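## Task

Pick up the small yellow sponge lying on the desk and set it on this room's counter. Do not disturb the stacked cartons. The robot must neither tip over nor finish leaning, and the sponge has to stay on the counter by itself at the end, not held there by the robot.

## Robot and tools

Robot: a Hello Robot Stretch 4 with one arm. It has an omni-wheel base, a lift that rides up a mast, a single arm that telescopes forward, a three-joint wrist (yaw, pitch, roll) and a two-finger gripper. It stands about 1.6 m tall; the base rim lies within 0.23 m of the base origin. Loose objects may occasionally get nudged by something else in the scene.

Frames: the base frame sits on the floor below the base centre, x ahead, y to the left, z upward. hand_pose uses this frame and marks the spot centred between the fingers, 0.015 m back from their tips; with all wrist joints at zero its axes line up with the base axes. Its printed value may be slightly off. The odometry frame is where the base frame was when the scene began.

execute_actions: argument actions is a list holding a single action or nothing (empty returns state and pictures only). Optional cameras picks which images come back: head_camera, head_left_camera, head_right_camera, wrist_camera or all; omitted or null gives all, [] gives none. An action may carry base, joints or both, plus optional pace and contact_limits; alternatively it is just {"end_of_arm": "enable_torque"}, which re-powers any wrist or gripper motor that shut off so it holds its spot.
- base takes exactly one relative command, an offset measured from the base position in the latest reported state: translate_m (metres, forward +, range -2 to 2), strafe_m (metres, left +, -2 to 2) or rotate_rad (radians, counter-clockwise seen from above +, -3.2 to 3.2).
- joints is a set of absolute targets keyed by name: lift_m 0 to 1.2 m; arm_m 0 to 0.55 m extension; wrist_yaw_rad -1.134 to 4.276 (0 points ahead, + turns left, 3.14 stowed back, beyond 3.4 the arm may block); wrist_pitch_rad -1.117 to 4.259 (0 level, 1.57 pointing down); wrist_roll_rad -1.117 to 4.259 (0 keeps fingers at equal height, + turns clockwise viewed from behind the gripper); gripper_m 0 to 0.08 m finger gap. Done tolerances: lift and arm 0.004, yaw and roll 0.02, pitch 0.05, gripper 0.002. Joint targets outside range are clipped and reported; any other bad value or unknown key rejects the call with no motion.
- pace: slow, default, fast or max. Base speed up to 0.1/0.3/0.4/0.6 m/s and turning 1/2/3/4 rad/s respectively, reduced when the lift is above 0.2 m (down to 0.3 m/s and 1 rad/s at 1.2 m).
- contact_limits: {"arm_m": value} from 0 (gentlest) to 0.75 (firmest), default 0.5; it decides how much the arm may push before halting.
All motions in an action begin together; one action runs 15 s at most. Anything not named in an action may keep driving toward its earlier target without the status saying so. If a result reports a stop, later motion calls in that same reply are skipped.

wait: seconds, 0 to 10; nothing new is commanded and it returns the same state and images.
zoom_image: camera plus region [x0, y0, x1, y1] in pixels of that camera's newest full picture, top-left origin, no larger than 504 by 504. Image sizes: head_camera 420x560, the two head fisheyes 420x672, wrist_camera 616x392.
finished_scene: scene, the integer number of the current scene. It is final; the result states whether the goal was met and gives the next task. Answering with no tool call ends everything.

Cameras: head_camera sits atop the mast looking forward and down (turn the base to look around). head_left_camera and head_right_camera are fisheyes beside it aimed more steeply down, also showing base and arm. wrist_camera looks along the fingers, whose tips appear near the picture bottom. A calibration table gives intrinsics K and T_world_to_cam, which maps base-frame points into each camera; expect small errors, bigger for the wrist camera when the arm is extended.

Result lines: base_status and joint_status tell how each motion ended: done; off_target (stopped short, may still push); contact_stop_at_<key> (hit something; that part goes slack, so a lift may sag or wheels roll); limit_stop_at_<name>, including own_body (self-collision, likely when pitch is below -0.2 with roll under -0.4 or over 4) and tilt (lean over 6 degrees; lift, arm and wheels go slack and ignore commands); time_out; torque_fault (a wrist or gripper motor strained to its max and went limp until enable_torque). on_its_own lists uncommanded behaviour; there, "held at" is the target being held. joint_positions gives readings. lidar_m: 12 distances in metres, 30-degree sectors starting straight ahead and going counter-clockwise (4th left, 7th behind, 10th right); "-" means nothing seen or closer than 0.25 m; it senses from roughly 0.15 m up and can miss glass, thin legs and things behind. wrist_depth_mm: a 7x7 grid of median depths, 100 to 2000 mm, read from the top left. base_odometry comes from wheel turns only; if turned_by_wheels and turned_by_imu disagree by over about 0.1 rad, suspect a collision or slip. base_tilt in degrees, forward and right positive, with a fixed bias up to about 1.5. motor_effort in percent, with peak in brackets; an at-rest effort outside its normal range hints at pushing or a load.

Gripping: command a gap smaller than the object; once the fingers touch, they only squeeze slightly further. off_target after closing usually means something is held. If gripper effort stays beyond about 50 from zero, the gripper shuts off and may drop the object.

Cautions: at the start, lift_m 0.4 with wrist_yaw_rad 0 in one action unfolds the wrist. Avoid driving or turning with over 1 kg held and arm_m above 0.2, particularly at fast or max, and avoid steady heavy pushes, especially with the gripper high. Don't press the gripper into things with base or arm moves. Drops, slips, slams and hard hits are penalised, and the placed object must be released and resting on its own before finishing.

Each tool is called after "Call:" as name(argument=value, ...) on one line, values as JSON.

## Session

Call:
execute_actions(actions=[])

Scene clock: 0.00 s.
base_odometry: x=+0.000 y=+0.000 heading=+0.000 (m, m, rad; odometry frame)
turned_by_wheels: +0.000 (rad since the last result)
turned_by_imu: +0.000 (rad since the last result)
base_tilt: forward=-0.3 right=+0.0 (deg)
lidar_m: 0.95 0.95 1.17 2.01 1.86 0.90 0.77 0.77 0.94 1.70 1.68 1.70
base_status: not commanded
joint_positions: lift_m=+0.200 arm_m=+0.002 wrist_yaw_rad=+3.163 wrist_pitch_rad=-0.016 wrist_roll_rad=-0.011 gripper_m=+0.040
joint_status: not commanded
motor_effort: lift_m=+19 arm_m=-1 wrist_yaw_rad=+0 wrist_pitch_rad=-8 wrist_roll_rad=+0 gripper_m=-3 wheel_0=+0 wheel_1=+0 wheel_2=+1 (%)
hand_pose: x=-0.0420 y=+0.0828 z=+0.3814 quat_wxyz=(-0.011, +0.008, -0.005, +1.000) (m; base frame)
wrist_depth_mm: - - 136 1229 1205 1229 1160 / - - 136 1430 1008 1042 1205 / - 108 137 946 1008 1042 1138 / 144 140 170 1397 1430 1464 1205 / 207 904 931 1229 1008 1060 1182 / 203 904 150 976 166 1042 1078 / 201 - - 946 504 - 891
pictures: head_camera, head_left_camera, head_right_camera, wrist_camera
camera_calibration (this result's frames):
wrist_camera: T_world_to_cam=[[-0.0396272, 0.9992, -0.00546538, -0.073426], [0.0304046, -0.00426137, -0.999529, 0.429132], [-0.998752, -0.0397747, -0.0302114, 0.125236], [0, 0, 0, 1]] pos_world=[0.109123, 0.0801771, 0.432312]
Images, in order (width x height): head_camera 420x560, head_left_camera 420x672, head_right_camera 420x672, wrist_camera 616x392.

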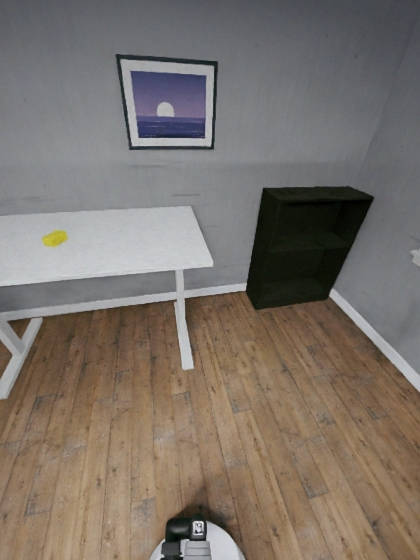

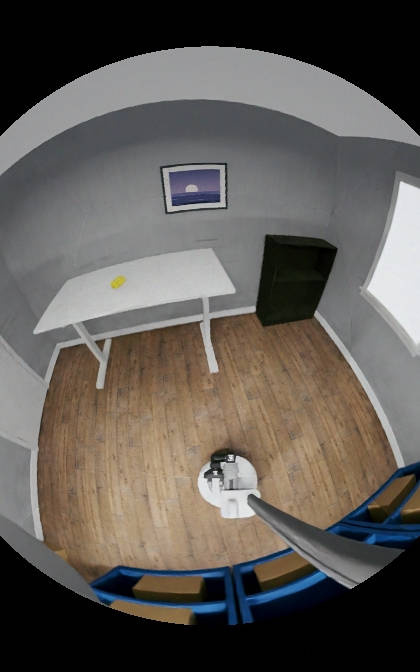

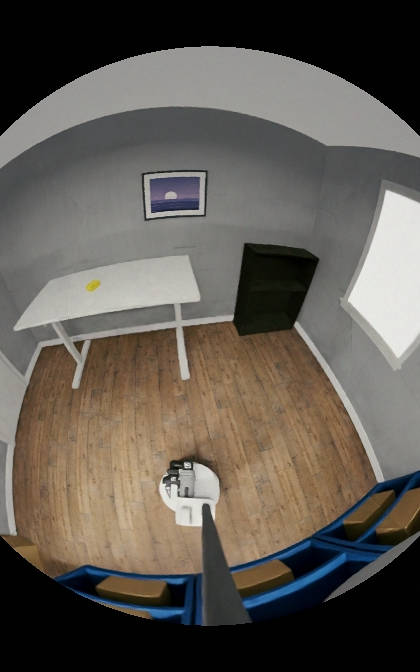

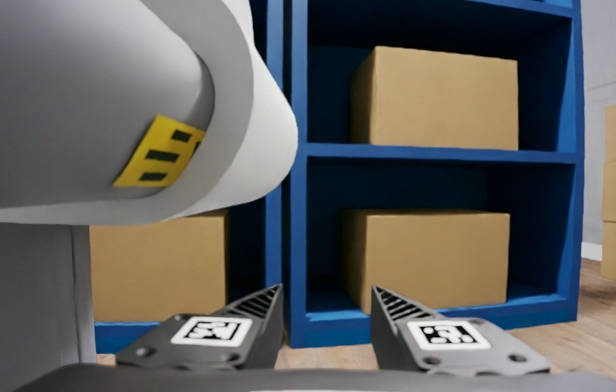

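Call:
execute_actions(actions=[{"base":{"strafe_m":0.9},"joints":{"lift_m":1.0,"wrist_yaw_rad":0,"wrist_pitch_rad":0.4,"gripper_m":0.08},"pace":"fast"}], cameras=[])

Call:
execute_actions(actions=[{"base":{"translate_m":0.3},"pace":"fast"}])

Scene clock: 12.23 s.
base_odometry: x=+0.000 y=+0.900 heading=+0.000 (m, m, rad; odometry frame)
turned_by_wheels: +0.000 (rad since the last result)
turned_by_imu: -0.002 (rad since the last result)
base_tilt: forward=-0.3 right=+0.0 (deg)
lidar_m: 0.77 0.78 1.27 1.11 1.10 1.30 0.98 0.97 1.16 2.12 2.40 0.88
base_status: done
joint_positions: lift_m=+1.000 arm_m=+0.002 wrist_yaw_rad=+0.000 wrist_pitch_rad=+0.403 wrist_roll_rad=-0.011 gripper_m=+0.080
joint_status: all done
motor_effort: lift_m=+21(23) arm_m=-1(1) wrist_yaw_rad=+0(6) wrist_pitch_rad=-6(10) wrist_roll_rad=-1(0) gripper_m=+0(1) wheel_0=+0(15) wheel_1=+1(18) wheel_2=-1(2) (%)
hand_pose: x=+0.3682 y=-0.0874 z=+1.0947 quat_wxyz=(+0.980, -0.005, +0.200, +0.001) (m; base frame)
wrist_depth_mm: 1138 1205 1205 1308 1336 1397 1430 / 1205 1255 1281 1366 1366 1464 1537 / 878 842 831 831 820 820 809 / 621 661 661 1537 1661 1708 1756 / 1499 1537 1618 1708 1808 1863 1921 / 1537 1618 154 1708 1618 1336 1708 / - - 145 1430 1430 - -
pictures: none
No camera images: the call's "cameras" was empty. Leave "cameras" out to get every camera's image.

Scene clock: 14.50 s.
base_odometry: x=+0.300 y=+0.900 heading=+0.001 (m, m, rad; odometry frame)
turned_by_wheels: +0.001 (rad since the last result)
turned_by_imu: +0.000 (rad since the last result)
base_tilt: forward=-0.3 right=+0.1 (deg)
lidar_m: 0.49 0.48 0.58 1.17 1.15 1.44 1.27 1.28 1.51 2.47 0.92 0.54
base_status: done
joint_positions: lift_m=+1.000 arm_m=+0.002 wrist_yaw_rad=+0.000 wrist_pitch_rad=+0.403 wrist_roll_rad=-0.011 gripper_m=+0.080
joint_status: not commanded
motor_effort: lift_m=+21(21) arm_m=-1(1) wrist_yaw_rad=-1(2) wrist_pitch_rad=-7(4) wrist_roll_rad=-1(1) gripper_m=-1(1) wheel_0=+4(11) wheel_1=+8(11) wheel_2=-1(12) (%)
hand_pose: x=+0.3682 y=-0.0874 z=+1.0947 quat_wxyz=(+0.980, -0.005, +0.200, +0.001) (m; base frame)
wrist_depth_mm: 904 931 976 1008 1060 1078 1160 / 946 991 991 1098 1098 1138 1182 / 878 831 842 809 820 820 831 / 580 574 569 569 569 559 559 / 439 436 436 436 433 430 424 / 345 357 155 382 382 389 1025 / - - 144 1464 1430 - -
pictures: head_camera, head_left_camera, head_right_camera, wrist_camera
camera_calibration (this result's frames):
wrist_camera: T_world_to_cam=[[0.0141402, -0.999825, -0.0122211, -0.0703712], [-0.433869, 0.00487666, -0.900963, 1.19276], [0.900865, 0.0180421, -0.433724, 0.297029], [0, 0, 0, 1]] pos_world=[0.250913, -0.0815346, 1.2026]
Images, in order (width x height): head_camera 420x560, head_left_camera 420x672, head_right_camera 420x672, wrist_camera 616x392.

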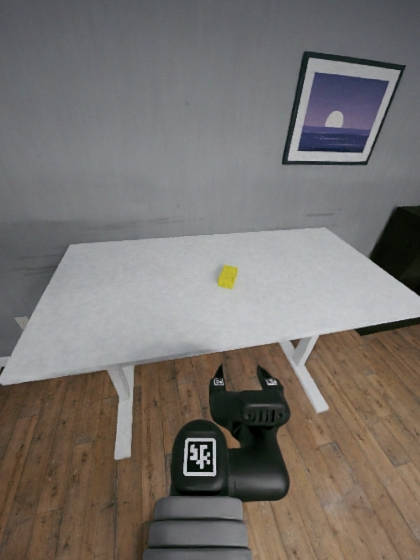

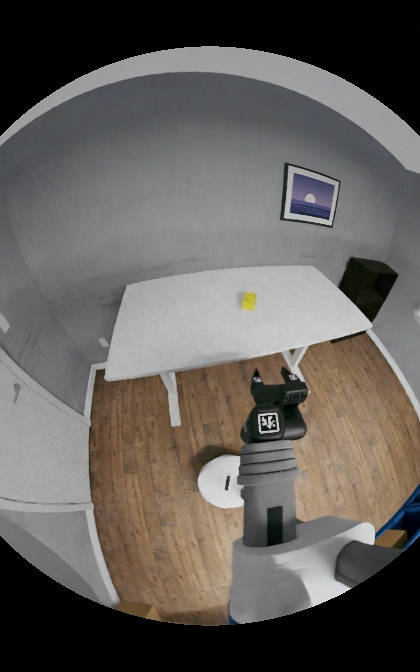

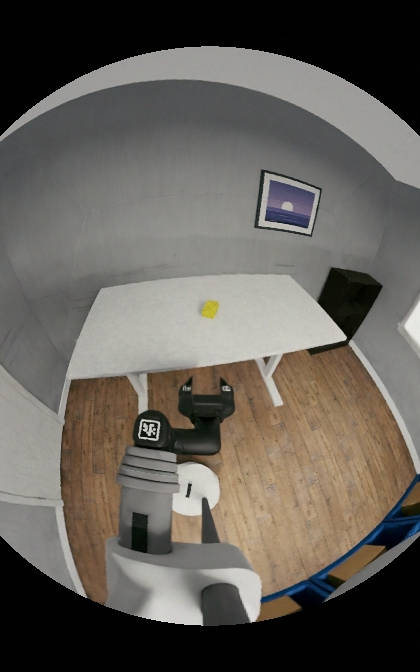

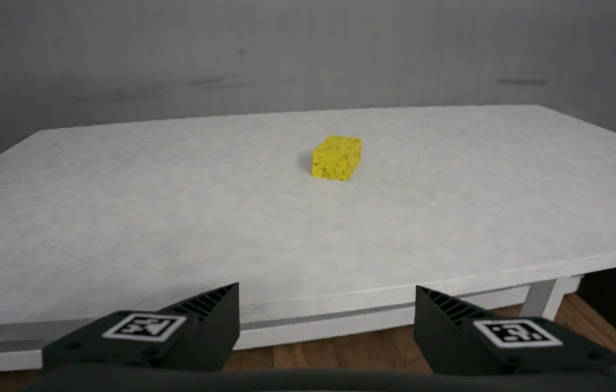

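Call:
execute_actions(actions=[{"joints":{"wrist_yaw_rad":-0.2,"arm_m":0.49,"lift_m":0.95}}], cameras=["wrist_camera"])

Scene clock: 21.67 s.
base_odometry: x=+0.300 y=+0.900 heading=+0.001 (m, m, rad; odometry frame)
turned_by_wheels: +0.000 (rad since the last result)
turned_by_imu: +0.000 (rad since the last result)
base_tilt: forward=-0.2 right=+0.1 (deg)
lidar_m: 0.49 0.48 0.56 1.17 1.17 1.44 1.26 1.27 1.51 2.45 0.91 0.56
base_status: not commanded
joint_positions: lift_m=+0.950 arm_m=+0.489 wrist_yaw_rad=-0.200 wrist_pitch_rad=+0.403 wrist_roll_rad=-0.011 gripper_m=+0.080
joint_status: all done
motor_effort: lift_m=+16(17) arm_m=+5(5) wrist_yaw_rad=+0(3) wrist_pitch_rad=-8(8) wrist_roll_rad=+0(0) gripper_m=-1(1) wheel_0=+4(4) wheel_1=+8(8) wheel_2=-1(1) (%)
hand_pose: x=+0.8345 y=-0.1245 z=+1.0451 quat_wxyz=(+0.975, +0.015, +0.199, -0.097) (m; base frame)
wrist_depth_mm: 484 521 564 621 676 750 831 / 508 549 597 654 723 809 891 / 539 580 621 647 647 640 640 / 459 455 452 449 449 445 445 / 343 345 347 345 343 340 338 / 274 282 155 217 267 271 281 / - - 144 193 238 - -
pictures: wrist_camera
camera_calibration (this result's frames):
wrist_camera: T_world_to_cam=[[-0.184682, -0.982722, -0.0122209, 0.053363], [-0.42424, 0.0909314, -0.900973, 1.35327], [0.886517, -0.161209, -0.433704, -0.154232], [0, 0, 0, 1]] pos_world=[0.720694, -0.0954769, 1.15302]
Images, in order (width x height): wrist_camera 616x392.

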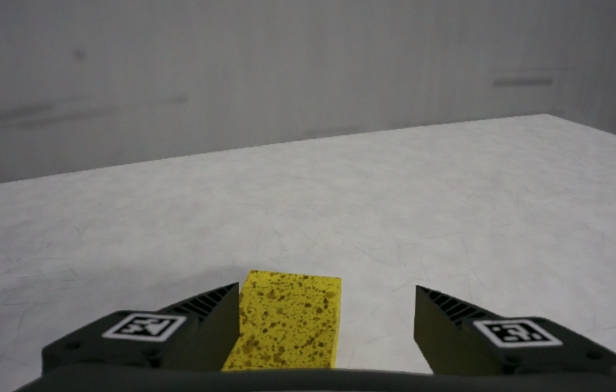

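Call:
execute_actions(actions=[{"base":{"strafe_m":0.018},"joints":{"arm_m":0.515}}], cameras=["wrist_camera"])

Call:
execute_actions(actions=[{"joints":{"lift_m":0.888},"pace":"slow"}], cameras=["wrist_camera"])

Scene clock: 29.43 s.
base_odometry: x=+0.300 y=+0.918 heading=+0.001 (m, m, rad; odometry frame)
turned_by_wheels: +0.000 (rad since the last result)
turned_by_imu: +0.000 (rad since the last result)
base_tilt: forward=-0.2 right=+0.0 (deg)
lidar_m: 0.46 0.48 0.59 1.15 1.17 1.44 1.27 1.28 1.52 2.47 0.89 0.56
base_status: done
joint_positions: lift_m=+0.950 arm_m=+0.514 wrist_yaw_rad=-0.200 wrist_pitch_rad=+0.403 wrist_roll_rad=-0.011 gripper_m=+0.080
joint_status: all done
motor_effort: lift_m=+16(16) arm_m=+5(5) wrist_yaw_rad=+1(0) wrist_pitch_rad=-4(6) wrist_roll_rad=+0(0) gripper_m=-1(1) wheel_0=-4(12) wheel_1=+5(15) wheel_2=+0(1) (%)
hand_pose: x=+0.8595 y=-0.1245 z=+1.0451 quat_wxyz=(+0.975, +0.015, +0.199, -0.097) (m; base frame)
wrist_depth_mm: 466 496 539 591 647 715 788 / 484 525 580 634 699 778 854 / 512 559 603 647 647 640 654 / 459 455 452 449 449 442 445 / 343 345 345 343 343 340 336 / 274 283 155 217 266 272 279 / - - 145 186 229 - -
pictures: wrist_camera
camera_calibration (this result's frames):
wrist_camera: T_world_to_cam=[[-0.184736, -0.982712, -0.0122209, 0.058018], [-0.424245, 0.0909561, -0.900968, 1.36387], [0.886504, -0.161256, -0.433713, -0.176381], [0, 0, 0, 1]] pos_world=[0.745697, -0.0954803, 1.15302]
Images, in order (width x height): wrist_camera 616x392.

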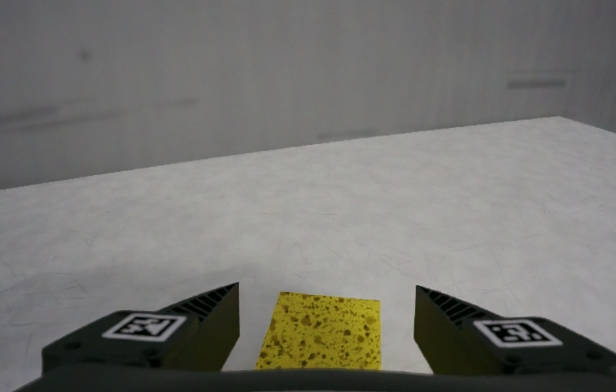

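Scene clock: 30.83 s.
base_odometry: x=+0.300 y=+0.918 heading=+0.001 (m, m, rad; odometry frame)
turned_by_wheels: +0.000 (rad since the last result)
turned_by_imu: +0.000 (rad since the last result)
base_tilt: forward=-0.2 right=+0.0 (deg)
lidar_m: 0.47 0.48 0.59 1.16 1.17 1.42 1.27 1.26 1.50 2.49 0.90 0.54
base_status: not commanded
joint_positions: lift_m=+0.888 arm_m=+0.514 wrist_yaw_rad=-0.200 wrist_pitch_rad=+0.403 wrist_roll_rad=-0.011 gripper_m=+0.080
joint_status: all done
motor_effort: lift_m=+16(15) arm_m=+5(5) wrist_yaw_rad=-1(3) wrist_pitch_rad=-6(7) wrist_roll_rad=-1(0) gripper_m=+1(0) wheel_0=-4(4) wheel_1=+5(5) wheel_2=+0(0) (%)
hand_pose: x=+0.8595 y=-0.1245 z=+0.9831 quat_wxyz=(+0.975, +0.015, +0.199, -0.097) (m; base frame)
wrist_depth_mm: 469 496 539 591 647 723 778 / 488 521 574 634 683 741 820 / 473 459 452 445 442 442 449 / 315 314 314 310 309 307 306 / 237 238 238 160 216 234 232 / 189 195 132 130 136 187 - / - - 115 112 116 - -
pictures: wrist_camera
camera_calibration (this result's frames):
wrist_camera: T_world_to_cam=[[-0.184738, -0.982712, -0.012221, 0.0572623], [-0.424245, 0.0909572, -0.900968, 1.30803], [0.886504, -0.161258, -0.433713, -0.203263], [0, 0, 0, 1]] pos_world=[0.745698, -0.0954804, 1.09104]
Images, in order (width x height): wrist_camera 616x392.

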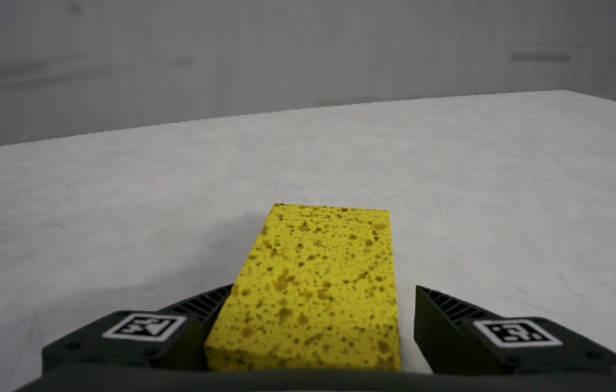

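Call:
execute_actions(actions=[{"joints":{"gripper_m":0.03}}], cameras=[])

Call:
execute_actions(actions=[{"joints":{"lift_m":0.95}}], cameras=[])

Call:
execute_actions(actions=[{"base":{"translate_m":-0.55},"joints":{"arm_m":0,"wrist_yaw_rad":0},"pace":"fast"}], cameras=[])

Call:
execute_actions(actions=[{"base":{"rotate_rad":-2.96}}], cameras=[])

Call:
execute_actions(actions=[{"base":{"strafe_m":-0.35}}])

Scene clock: 44.30 s.
base_odometry: x=+0.300 y=+0.918 heading=+0.001 (m, m, rad; odometry frame)
turned_by_wheels: +0.000 (rad since the last result)
turned_by_imu: +0.000 (rad since the last result)
base_tilt: forward=-0.2 right=+0.0 (deg)
lidar_m: 0.46 0.49 0.58 1.16 1.16 1.42 1.29 1.29 1.52 2.49 0.92 0.55
base_status: not commanded
joint_positions: lift_m=+0.888 arm_m=+0.514 wrist_yaw_rad=-0.200 wrist_pitch_rad=+0.403 wrist_roll_rad=-0.011 gripper_m=+0.060
joint_status: gripper_m off_target (ended at +0.060, target +0.030)
on_its_own: gripper_m is held at +0.054, not at your +0.030, by its contact guard: the fingers met something
motor_effort: lift_m=+16(16) arm_m=+5(5) wrist_yaw_rad=+0(1) wrist_pitch_rad=-6(6) wrist_roll_rad=+0(0) gripper_m=-44(47) wheel_0=-4(4) wheel_1=+5(5) wheel_2=+0(0) (%)
hand_pose: x=+0.8595 y=-0.1245 z=+0.9831 quat_wxyz=(+0.975, +0.015, +0.199, -0.097) (m; base frame)
wrist_depth_mm: 462 496 539 597 654 723 778 / 484 525 569 627 691 750 820 / 473 459 452 445 445 445 449 / 315 315 312 309 309 307 306 / 237 238 238 160 176 235 232 / 190 192 133 130 129 190 186 / 163 - 115 114 112 - -
pictures: none
No camera images: the call's "cameras" was empty. Leave "cameras" out to get every camera's image.

Scene clock: 45.50 s.
base_odometry: x=+0.300 y=+0.918 heading=+0.001 (m, m, rad; odometry frame)
turned_by_wheels: +0.000 (rad since the last result)
turned_by_imu: +0.000 (rad since the last result)
base_tilt: forward=-0.2 right=+0.0 (deg)
lidar_m: 0.49 0.48 0.58 1.16 1.16 1.42 1.26 1.24 1.50 2.49 0.89 0.54
base_status: not commanded
joint_positions: lift_m=+0.950 arm_m=+0.514 wrist_yaw_rad=-0.200 wrist_pitch_rad=+0.403 wrist_roll_rad=-0.011 gripper_m=+0.060
joint_status: all done
on_its_own: gripper_m is held at +0.054, not at your +0.030, by its contact guard: the fingers met something
motor_effort: lift_m=+22(22) arm_m=+5(5) wrist_yaw_rad=+1(0) wrist_pitch_rad=-8(8) wrist_roll_rad=+0(1) gripper_m=-44(42) wheel_0=-4(3) wheel_1=+5(5) wheel_2=+0(0) (%)
hand_pose: x=+0.8595 y=-0.1245 z=+1.0446 quat_wxyz=(+0.975, +0.015, +0.200, -0.097) (m; base frame)
wrist_depth_mm: 466 500 544 591 647 707 798 / 488 525 574 627 699 778 854 / 512 554 603 647 640 647 647 / 459 452 452 449 449 445 442 / 343 345 347 160 177 340 336 / 274 278 133 130 129 274 270 / 236 - 115 114 112 - -
pictures: none
No camera images: the call's "cameras" was empty. Leave "cameras" out to get every camera's image.

Scene clock: 48.43 s.
base_odometry: x=-0.250 y=+0.918 heading=+0.000 (m, m, rad; odometry frame)
turned_by_wheels: -0.001 (rad since the last result)
turned_by_imu: -0.001 (rad since the last result)
base_tilt: forward=-0.2 right=+0.0 (deg)
lidar_m: 0.98 1.00 1.20 1.07 1.06 1.08 0.74 0.75 0.88 1.64 2.65 1.16
base_status: done
joint_positions: lift_m=+0.950 arm_m=+0.002 wrist_yaw_rad=+0.000 wrist_pitch_rad=+0.403 wrist_roll_rad=-0.011 gripper_m=+0.060
joint_status: all done
joint sent to its limit — the command would take arm_m past its lower limit, so that joint was sent only as far as its limit.
on_its_own: gripper_m is held at +0.054, not at your +0.030, by its contact guard: the fingers met something
motor_effort: lift_m=+21(21) arm_m=-5(5) wrist_yaw_rad=+1(8) wrist_pitch_rad=-10(8) wrist_roll_rad=-1(1) gripper_m=-43(42) wheel_0=-4(11) wheel_1=-6(12) wheel_2=+2(14) (%)
hand_pose: x=+0.3688 y=-0.0875 z=+1.0446 quat_wxyz=(+0.980, -0.005, +0.200, +0.001) (m; base frame)
wrist_depth_mm: 1336 1366 1464 1499 1576 1576 1756 / 1397 1397 1229 1160 1182 1229 1537 / 1499 1138 1618 1756 1756 1808 1921 / 1618 1618 1808 1756 1863 - 1983 / 1708 1808 1808 160 176 1921 1921 / 1618 1661 133 129 129 1618 1618 / 1366 - 115 114 112 - -
pictures: none
No camera images: the call's "cameras" was empty. Leave "cameras" out to get every camera's image.

Scene clock: 51.40 s.
base_odometry: x=-0.250 y=+0.918 heading=-2.959 (m, m, rad; odometry frame)
turned_by_wheels: -2.959 (rad since the last result)
turned_by_imu: -2.893 (rad since the last result)
base_tilt: forward=-0.2 right=+0.0 (deg)
lidar_m: 0.72 0.77 1.02 2.65 1.54 1.07 1.01 1.03 1.10 1.03 1.09 1.02
base_status: done
joint_positions: lift_m=+0.950 arm_m=+0.002 wrist_yaw_rad=+0.000 wrist_pitch_rad=+0.403 wrist_roll_rad=-0.011 gripper_m=+0.060
joint_status: not commanded
on_its_own: gripper_m is held at +0.054, not at your +0.030, by its contact guard: the fingers met something
motor_effort: lift_m=+21(21) arm_m=-5(5) wrist_yaw_rad=+1(1) wrist_pitch_rad=-8(7) wrist_roll_rad=+0(0) gripper_m=-45(45) wheel_0=+5(10) wheel_1=+7(14) wheel_2=+1(8) (%)
hand_pose: x=+0.3688 y=-0.0874 z=+1.0447 quat_wxyz=(+0.980, -0.005, +0.200, +0.001) (m; base frame)
wrist_depth_mm: 504 723 904 891 - - 1430 / 530 750 917 820 - - 1464 / 559 597 580 554 - - 1430 / 809 788 904 580 - - 960 / 676 668 809 160 177 1863 960 / 732 715 133 130 129 1182 917 / 759 - 115 114 112 - -
pictures: none
No camera images: the call's "cameras" was empty. Leave "cameras" out to get every camera's image.

Scene clock: 53.90 s.
base_odometry: x=-0.314 y=+1.262 heading=-2.959 (m, m, rad; odometry frame)
turned_by_wheels: +0.000 (rad since the last result)
turned_by_imu: +0.000 (rad since the last result)
base_tilt: forward=-0.3 right=+0.0 (deg)
lidar_m: 0.95 0.76 1.06 2.74 1.50 1.08 1.02 1.05 0.72 0.69 0.74 0.86
base_status: done
joint_positions: lift_m=+0.950 arm_m=+0.002 wrist_yaw_rad=+0.000 wrist_pitch_rad=+0.403 wrist_roll_rad=-0.011 gripper_m=+0.060
joint_status: not commanded
on_its_own: gripper_m is held at +0.054, not at your +0.030, by its contact guard: the fingers met something
motor_effort: lift_m=+21(21) arm_m=-5(5) wrist_yaw_rad=+0(0) wrist_pitch_rad=-9(7) wrist_roll_rad=+0(0) gripper_m=-43(45) wheel_0=+4(13) wheel_1=-6(16) wheel_2=+0(1) (%)
hand_pose: x=+0.3688 y=-0.0874 z=+1.0447 quat_wxyz=(+0.980, -0.005, +0.200, +0.001) (m; base frame)
wrist_depth_mm: 904 609 - - - 1366 931 / 931 615 - - - 1397 946 / 627 621 - - - 1205 931 / 854 676 - - - 768 759 / 750 788 1205 160 176 668 640 / 778 788 132 130 129 683 699 / 917 - 115 114 112 - -
pictures: head_camera, head_left_camera, head_right_camera, wrist_camera
camera_calibration (this result's frames):
wrist_camera: T_world_to_cam=[[0.0139338, -0.999828, -0.0122209, -0.0709557], [-0.434071, 0.00496196, -0.900865, 1.14794], [0.900771, 0.0178572, -0.433927, 0.275012], [0, 0, 0, 1]] pos_world=[0.251552, -0.0815505, 1.15261]
Images, in order (width x height): head_camera 420x560, head_left_camera 420x672, head_right_camera 420x672, wrist_camera 616x392.

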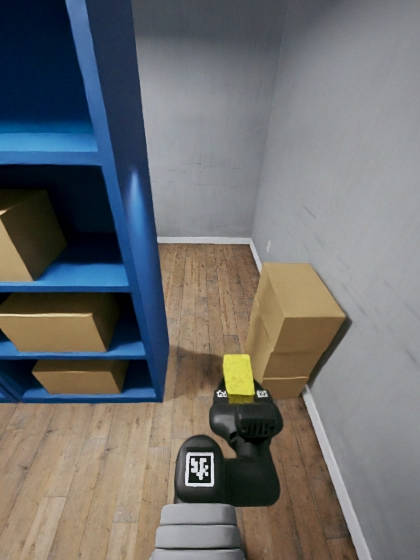

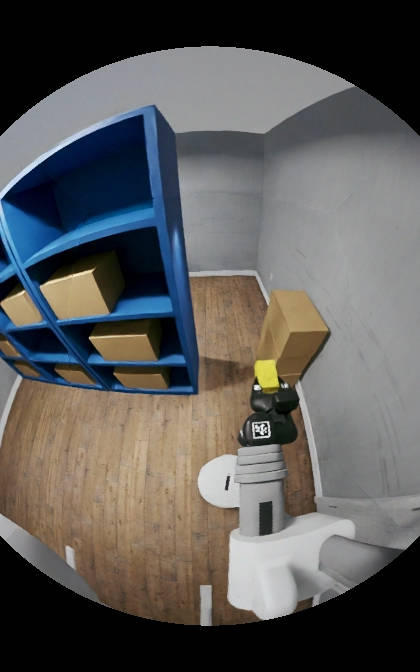

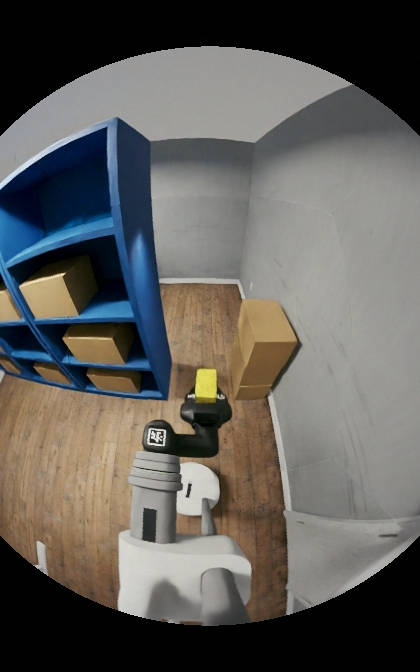

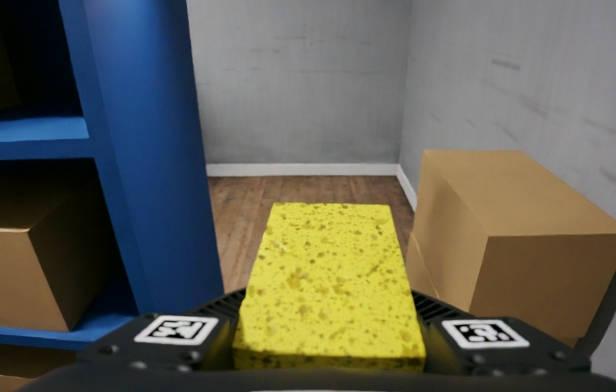

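Shelf at about +0.22, cartons about −0.38.

Call:
execute_actions(actions=[{"base":{"strafe_m":-0.075}}], cameras=[])

Call:
execute_actions(actions=[{"base":{"translate_m":0.62}}], cameras=["head_left_camera","head_right_camera"])

Scene clock: 61.90 s.
base_odometry: x=-0.327 y=+1.335 heading=-2.959 (m, m, rad; odometry frame)
turned_by_wheels: +0.000 (rad since the last result)
turned_by_imu: +0.000 (rad since the last result)
base_tilt: forward=-0.3 right=+0.0 (deg)
lidar_m: 1.05 0.81 1.07 2.76 1.48 1.07 1.03 0.94 0.67 0.63 0.66 0.84
base_status: done
joint_positions: lift_m=+0.950 arm_m=+0.002 wrist_yaw_rad=+0.000 wrist_pitch_rad=+0.403 wrist_roll_rad=-0.011 gripper_m=+0.060
joint_status: not commanded
on_its_own: gripper_m is held at +0.054, not at your +0.030, by its contact guard: the fingers met something
motor_effort: lift_m=+21(21) arm_m=-5(5) wrist_yaw_rad=+1(1) wrist_pitch_rad=-8(7) wrist_roll_rad=+0(0) gripper_m=-43(45) wheel_0=+4(11) wheel_1=-6(17) wheel_2=+0(1) (%)
hand_pose: x=+0.3688 y=-0.0874 z=+1.0447 quat_wxyz=(+0.980, -0.005, +0.200, +0.001) (m; base frame)
wrist_depth_mm: 517 750 - - - 1205 820 / 549 759 - - - 1205 842 / 580 778 - - - 1042 842 / 809 778 - - 904 768 778 / 842 778 1921 161 177 654 640 / 809 788 132 130 129 676 707 / 931 - 115 114 112 - -
pictures: none
No camera images: the call's "cameras" was empty. Leave "cameras" out to get every camera's image.

Scene clock: 65.47 s.
base_odometry: x=-0.937 y=+1.222 heading=-2.958 (m, m, rad; odometry frame)
turned_by_wheels: +0.001 (rad since the last result)
turned_by_imu: +0.000 (rad since the last result)
base_tilt: forward=-0.3 right=+0.0 (deg)
lidar_m: 2.21 0.44 0.30 0.53 3.19 1.74 2.00 0.93 0.62 0.60 0.31 0.41
base_status: done
joint_positions: lift_m=+0.950 arm_m=+0.002 wrist_yaw_rad=+0.000 wrist_pitch_rad=+0.403 wrist_roll_rad=-0.011 gripper_m=+0.060
joint_status: not commanded
on_its_own: gripper_m is held at +0.054, not at your +0.030, by its contact guard: the fingers met something
motor_effort: lift_m=+21(21) arm_m=-4(5) wrist_yaw_rad=+0(2) wrist_pitch_rad=-8(9) wrist_roll_rad=+0(0) gripper_m=-42(45) wheel_0=+4(10) wheel_1=+7(13) wheel_2=-1(13) (%)
hand_pose: x=+0.3688 y=-0.0874 z=+1.0447 quat_wxyz=(+0.980, -0.005, +0.200, +0.001) (m; base frame)
wrist_depth_mm: 1983 1983 1921 1983 1921 1138 788 / 1708 - - - - 1182 809 / 1618 - - - - 1160 809 / 1708 1983 - - - 1205 831 / 1808 1921 - 160 176 1205 831 / 1618 1618 133 129 129 960 462 / 539 - 115 114 112 - -
pictures: head_left_camera, head_right_camera
Images, in order (width x height): head_left_camera 420x672, head_right_camera 420x672.

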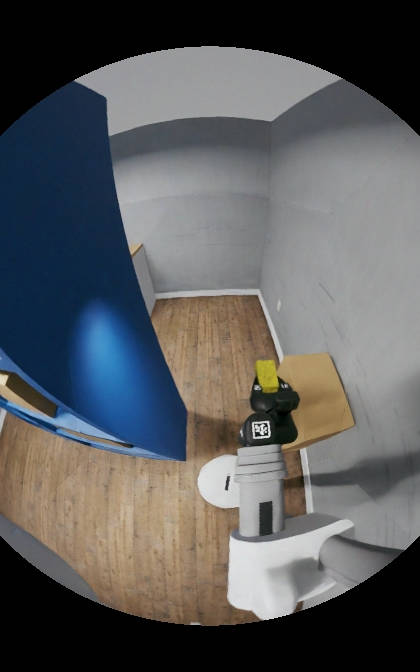

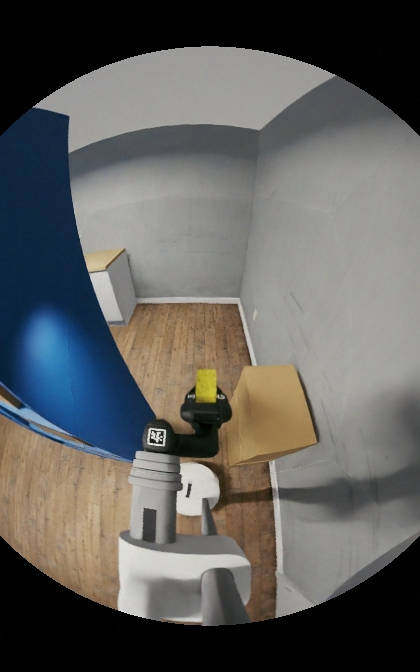

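Call:
execute_actions(actions=[{"base":{"translate_m":1.05}}], cameras=["head_left_camera"])

Scene clock: 77.60 s.
base_odometry: x=-1.969 y=+1.030 heading=-2.957 (m, m, rad; odometry frame)
turned_by_wheels: +0.001 (rad since the last result)
turned_by_imu: +0.000 (rad since the last result)
base_tilt: forward=-0.2 right=+0.0 (deg)
lidar_m: 1.24 1.28 1.16 1.86 0.62 0.53 2.64 0.47 0.55 0.58 0.61 0.82
base_status: done
joint_positions: lift_m=+0.950 arm_m=+0.002 wrist_yaw_rad=+0.000 wrist_pitch_rad=+0.403 wrist_roll_rad=-0.011 gripper_m=+0.060
joint_status: not commanded
on_its_own: gripper_m is held at +0.054, not at your +0.030, by its contact guard: the fingers met something
motor_effort: lift_m=+21(21) arm_m=-5(4) wrist_yaw_rad=+1(1) wrist_pitch_rad=-8(7) wrist_roll_rad=-1(0) gripper_m=-44(44) wheel_0=+6(10) wheel_1=+6(11) wheel_2=-1(11) (%)
hand_pose: x=+0.3688 y=-0.0874 z=+1.0447 quat_wxyz=(+0.980, -0.005, +0.200, +0.001) (m; base frame)
wrist_depth_mm: 960 976 960 960 946 931 759 / 1025 1025 1042 1008 991 991 750 / 1098 1078 1098 1098 1078 1025 768 / 1205 1182 1182 1138 1138 1138 768 / 1281 1308 1281 160 176 1118 768 / 1397 1366 133 130 129 960 741 / 1336 - 114 114 112 - -
pictures: head_left_camera
Images, in order (width x height): head_left_camera 420x672.

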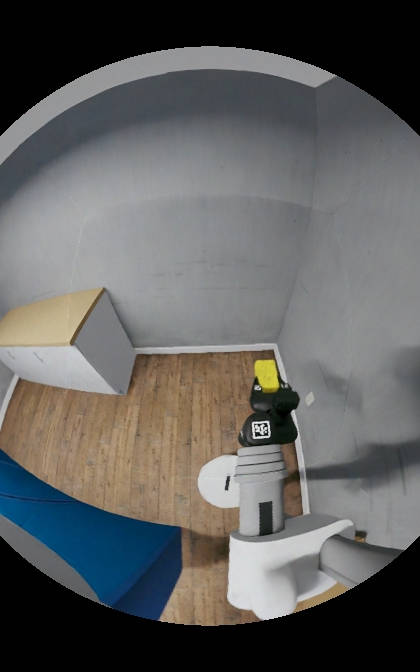

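Call:
execute_actions(actions=[{"base":{"strafe_m":1.3},"joints":{"arm_m":0.5},"pace":"fast"}], cameras=["head_camera","wrist_camera"])

Scene clock: 87.20 s.
base_odometry: x=-1.731 y=-0.248 heading=-2.957 (m, m, rad; odometry frame)
turned_by_wheels: +0.000 (rad since the last result)
turned_by_imu: -0.003 (rad since the last result)
base_tilt: forward=-0.2 right=+0.0 (deg)
lidar_m: 0.60 0.62 0.86 1.81 0.67 0.48 0.43 0.41 0.62 1.62 1.79 0.63
base_status: done
joint_positions: lift_m=+0.950 arm_m=+0.499 wrist_yaw_rad=+0.000 wrist_pitch_rad=+0.403 wrist_roll_rad=-0.011 gripper_m=+0.060
joint_status: all done
on_its_own: gripper_m is held at +0.054, not at your +0.030, by its contact guard: the fingers met something
motor_effort: lift_m=+20(21) arm_m=+5(5) wrist_yaw_rad=-1(1) wrist_pitch_rad=-8(9) wrist_roll_rad=+0(2) gripper_m=-41(43) wheel_0=-4(13) wheel_1=+6(17) wheel_2=+0(2) (%)
hand_pose: x=+0.8658 y=-0.0874 z=+1.0447 quat_wxyz=(+0.980, -0.005, +0.200, +0.001) (m; base frame)
wrist_depth_mm: 459 452 455 452 452 445 449 / 480 480 480 480 480 477 477 / 521 517 517 512 517 512 512 / 549 544 544 539 539 539 549 / 413 418 415 160 176 410 597 / 329 334 133 130 129 329 338 / 282 - 114 114 112 - -
pictures: head_camera, wrist_camera
camera_calibration (this result's frames):
wrist_camera: T_world_to_cam=[[0.0142685, -0.999824, -0.0122198, -0.0781048], [-0.433989, 0.00481733, -0.900905, 1.36365], [0.900805, 0.0181578, -0.433844, -0.172694], [0, 0, 0, 1]] pos_world=[0.748486, -0.0815244, 1.15264]
Images, in order (width x height): head_camera 420x560, wrist_camera 616x392.

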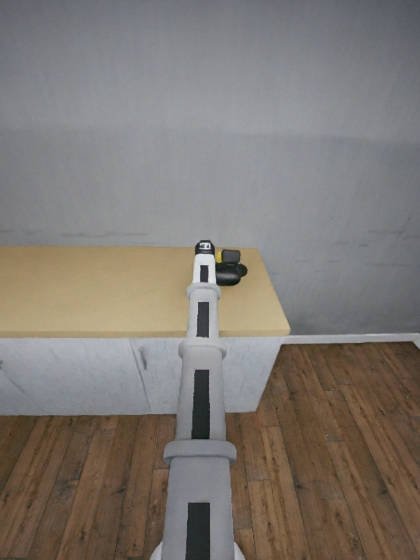

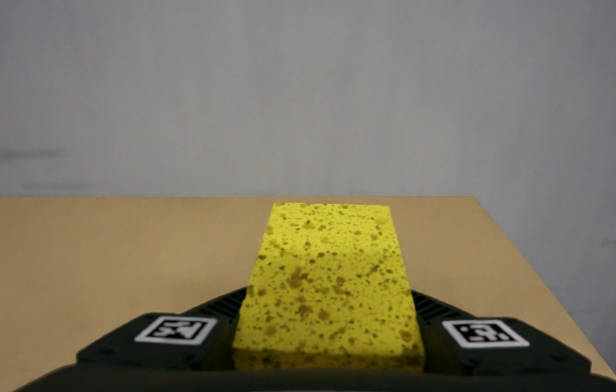

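Call:
execute_actions(actions=[{"joints":{"lift_m":0.85},"pace":"slow"}], cameras=[])

Call:
execute_actions(actions=[{"joints":{"gripper_m":0.08}}], cameras=[])

Call:
execute_actions(actions=[{"joints":{"arm_m":0.35,"lift_m":0.88}}], cameras=[])

Call:
finished_scene(scene=2)

Scene clock: 97.03 s.
base_odometry: x=-1.731 y=-0.248 heading=-2.957 (m, m, rad; odometry frame)
turned_by_wheels: +0.000 (rad since the last result)
turned_by_imu: +0.000 (rad since the last result)
base_tilt: forward=-0.2 right=+0.0 (deg)
lidar_m: 0.59 0.61 0.86 1.84 0.67 0.46 0.44 0.47 0.61 1.61 1.80 0.62
base_status: not commanded
joint_positions: lift_m=+0.850 arm_m=+0.499 wrist_yaw_rad=+0.000 wrist_pitch_rad=+0.403 wrist_roll_rad=-0.011 gripper_m=+0.060
joint_status: all done
on_its_own: gripper_m is held at +0.054, not at your +0.030, by its contact guard: the fingers met something
motor_effort: lift_m=+16(16) arm_m=+5(5) wrist_yaw_rad=-1(0) wrist_pitch_rad=-8(6) wrist_roll_rad=+1(0) gripper_m=-44(42) wheel_0=-4(4) wheel_1=+6(6) wheel_2=+0(0) (%)
hand_pose: x=+0.8658 y=-0.0874 z=+0.9451 quat_wxyz=(+0.980, -0.005, +0.200, +0.001) (m; base frame)
wrist_depth_mm: 455 455 459 455 452 449 445 / 477 484 484 484 480 477 469 / 477 466 459 449 449 449 508 / 320 319 317 315 312 310 309 / 240 242 242 160 177 237 235 / 192 194 133 130 129 192 189 / 165 - 115 114 112 - -
pictures: none
No camera images: the call's "cameras" was empty. Leave "cameras" out to get every camera's image.

Scene clock: 97.97 s.
base_odometry: x=-1.731 y=-0.248 heading=-2.957 (m, m, rad; odometry frame)
turned_by_wheels: +0.000 (rad since the last result)
turned_by_imu: +0.000 (rad since the last result)
base_tilt: forward=-0.2 right=+0.0 (deg)
lidar_m: 0.60 0.62 0.86 1.83 0.62 0.46 0.43 0.46 0.60 1.61 1.79 0.65
base_status: not commanded
joint_positions: lift_m=+0.850 arm_m=+0.499 wrist_yaw_rad=+0.000 wrist_pitch_rad=+0.403 wrist_roll_rad=-0.011 gripper_m=+0.080
joint_status: all done
motor_effort: lift_m=+16(16) arm_m=+5(4) wrist_yaw_rad=-1(0) wrist_pitch_rad=-9(9) wrist_roll_rad=+0(0) gripper_m=+2(41) wheel_0=-4(4) wheel_1=+6(6) wheel_2=+0(0) (%)
hand_pose: x=+0.8658 y=-0.0874 z=+0.9451 quat_wxyz=(+0.980, -0.005, +0.200, +0.001) (m; base frame)
wrist_depth_mm: 455 452 452 452 449 445 445 / 480 480 484 484 480 473 473 / 484 469 459 452 449 449 504 / 320 320 317 315 314 312 309 / 239 242 242 163 179 237 235 / 192 198 137 132 137 189 - / - - 118 114 114 - -
pictures: none
No camera images: the call's "cameras" was empty. Leave "cameras" out to get every camera's image.

Scene clock: 99.47 s.
base_odometry: x=-1.731 y=-0.248 heading=-2.957 (m, m, rad; odometry frame)
turned_by_wheels: +0.000 (rad since the last result)
turned_by_imu: +0.000 (rad since the last result)
base_tilt: forward=-0.3 right=+0.0 (deg)
lidar_m: 0.60 0.62 0.84 1.82 0.67 0.47 0.44 0.45 0.61 1.64 1.79 0.63
base_status: not commanded
joint_positions: lift_m=+0.880 arm_m=+0.351 wrist_yaw_rad=+0.000 wrist_pitch_rad=+0.403 wrist_roll_rad=-0.011 gripper_m=+0.080
joint_status: all done
motor_effort: lift_m=+21(24) arm_m=-5(5) wrist_yaw_rad=+0(2) wrist_pitch_rad=-8(7) wrist_roll_rad=-1(0) gripper_m=-1(1) wheel_0=-4(4) wheel_1=+6(6) wheel_2=+0(0) (%)
hand_pose: x=+0.7174 y=-0.0874 z=+0.9746 quat_wxyz=(+0.980, -0.005, +0.200, +0.001) (m; base frame)
wrist_depth_mm: 597 591 597 585 585 585 580 / 634 621 627 634 621 621 615 / 585 569 554 549 544 640 661 / 392 387 387 298 379 377 691 / 293 293 294 274 279 287 285 / 234 240 155 237 228 229 238 / - - 145 204 202 - -
pictures: none
No camera images: the call's "cameras" was empty. Leave "cameras" out to get every camera's image.

The scene is finished: the task was done.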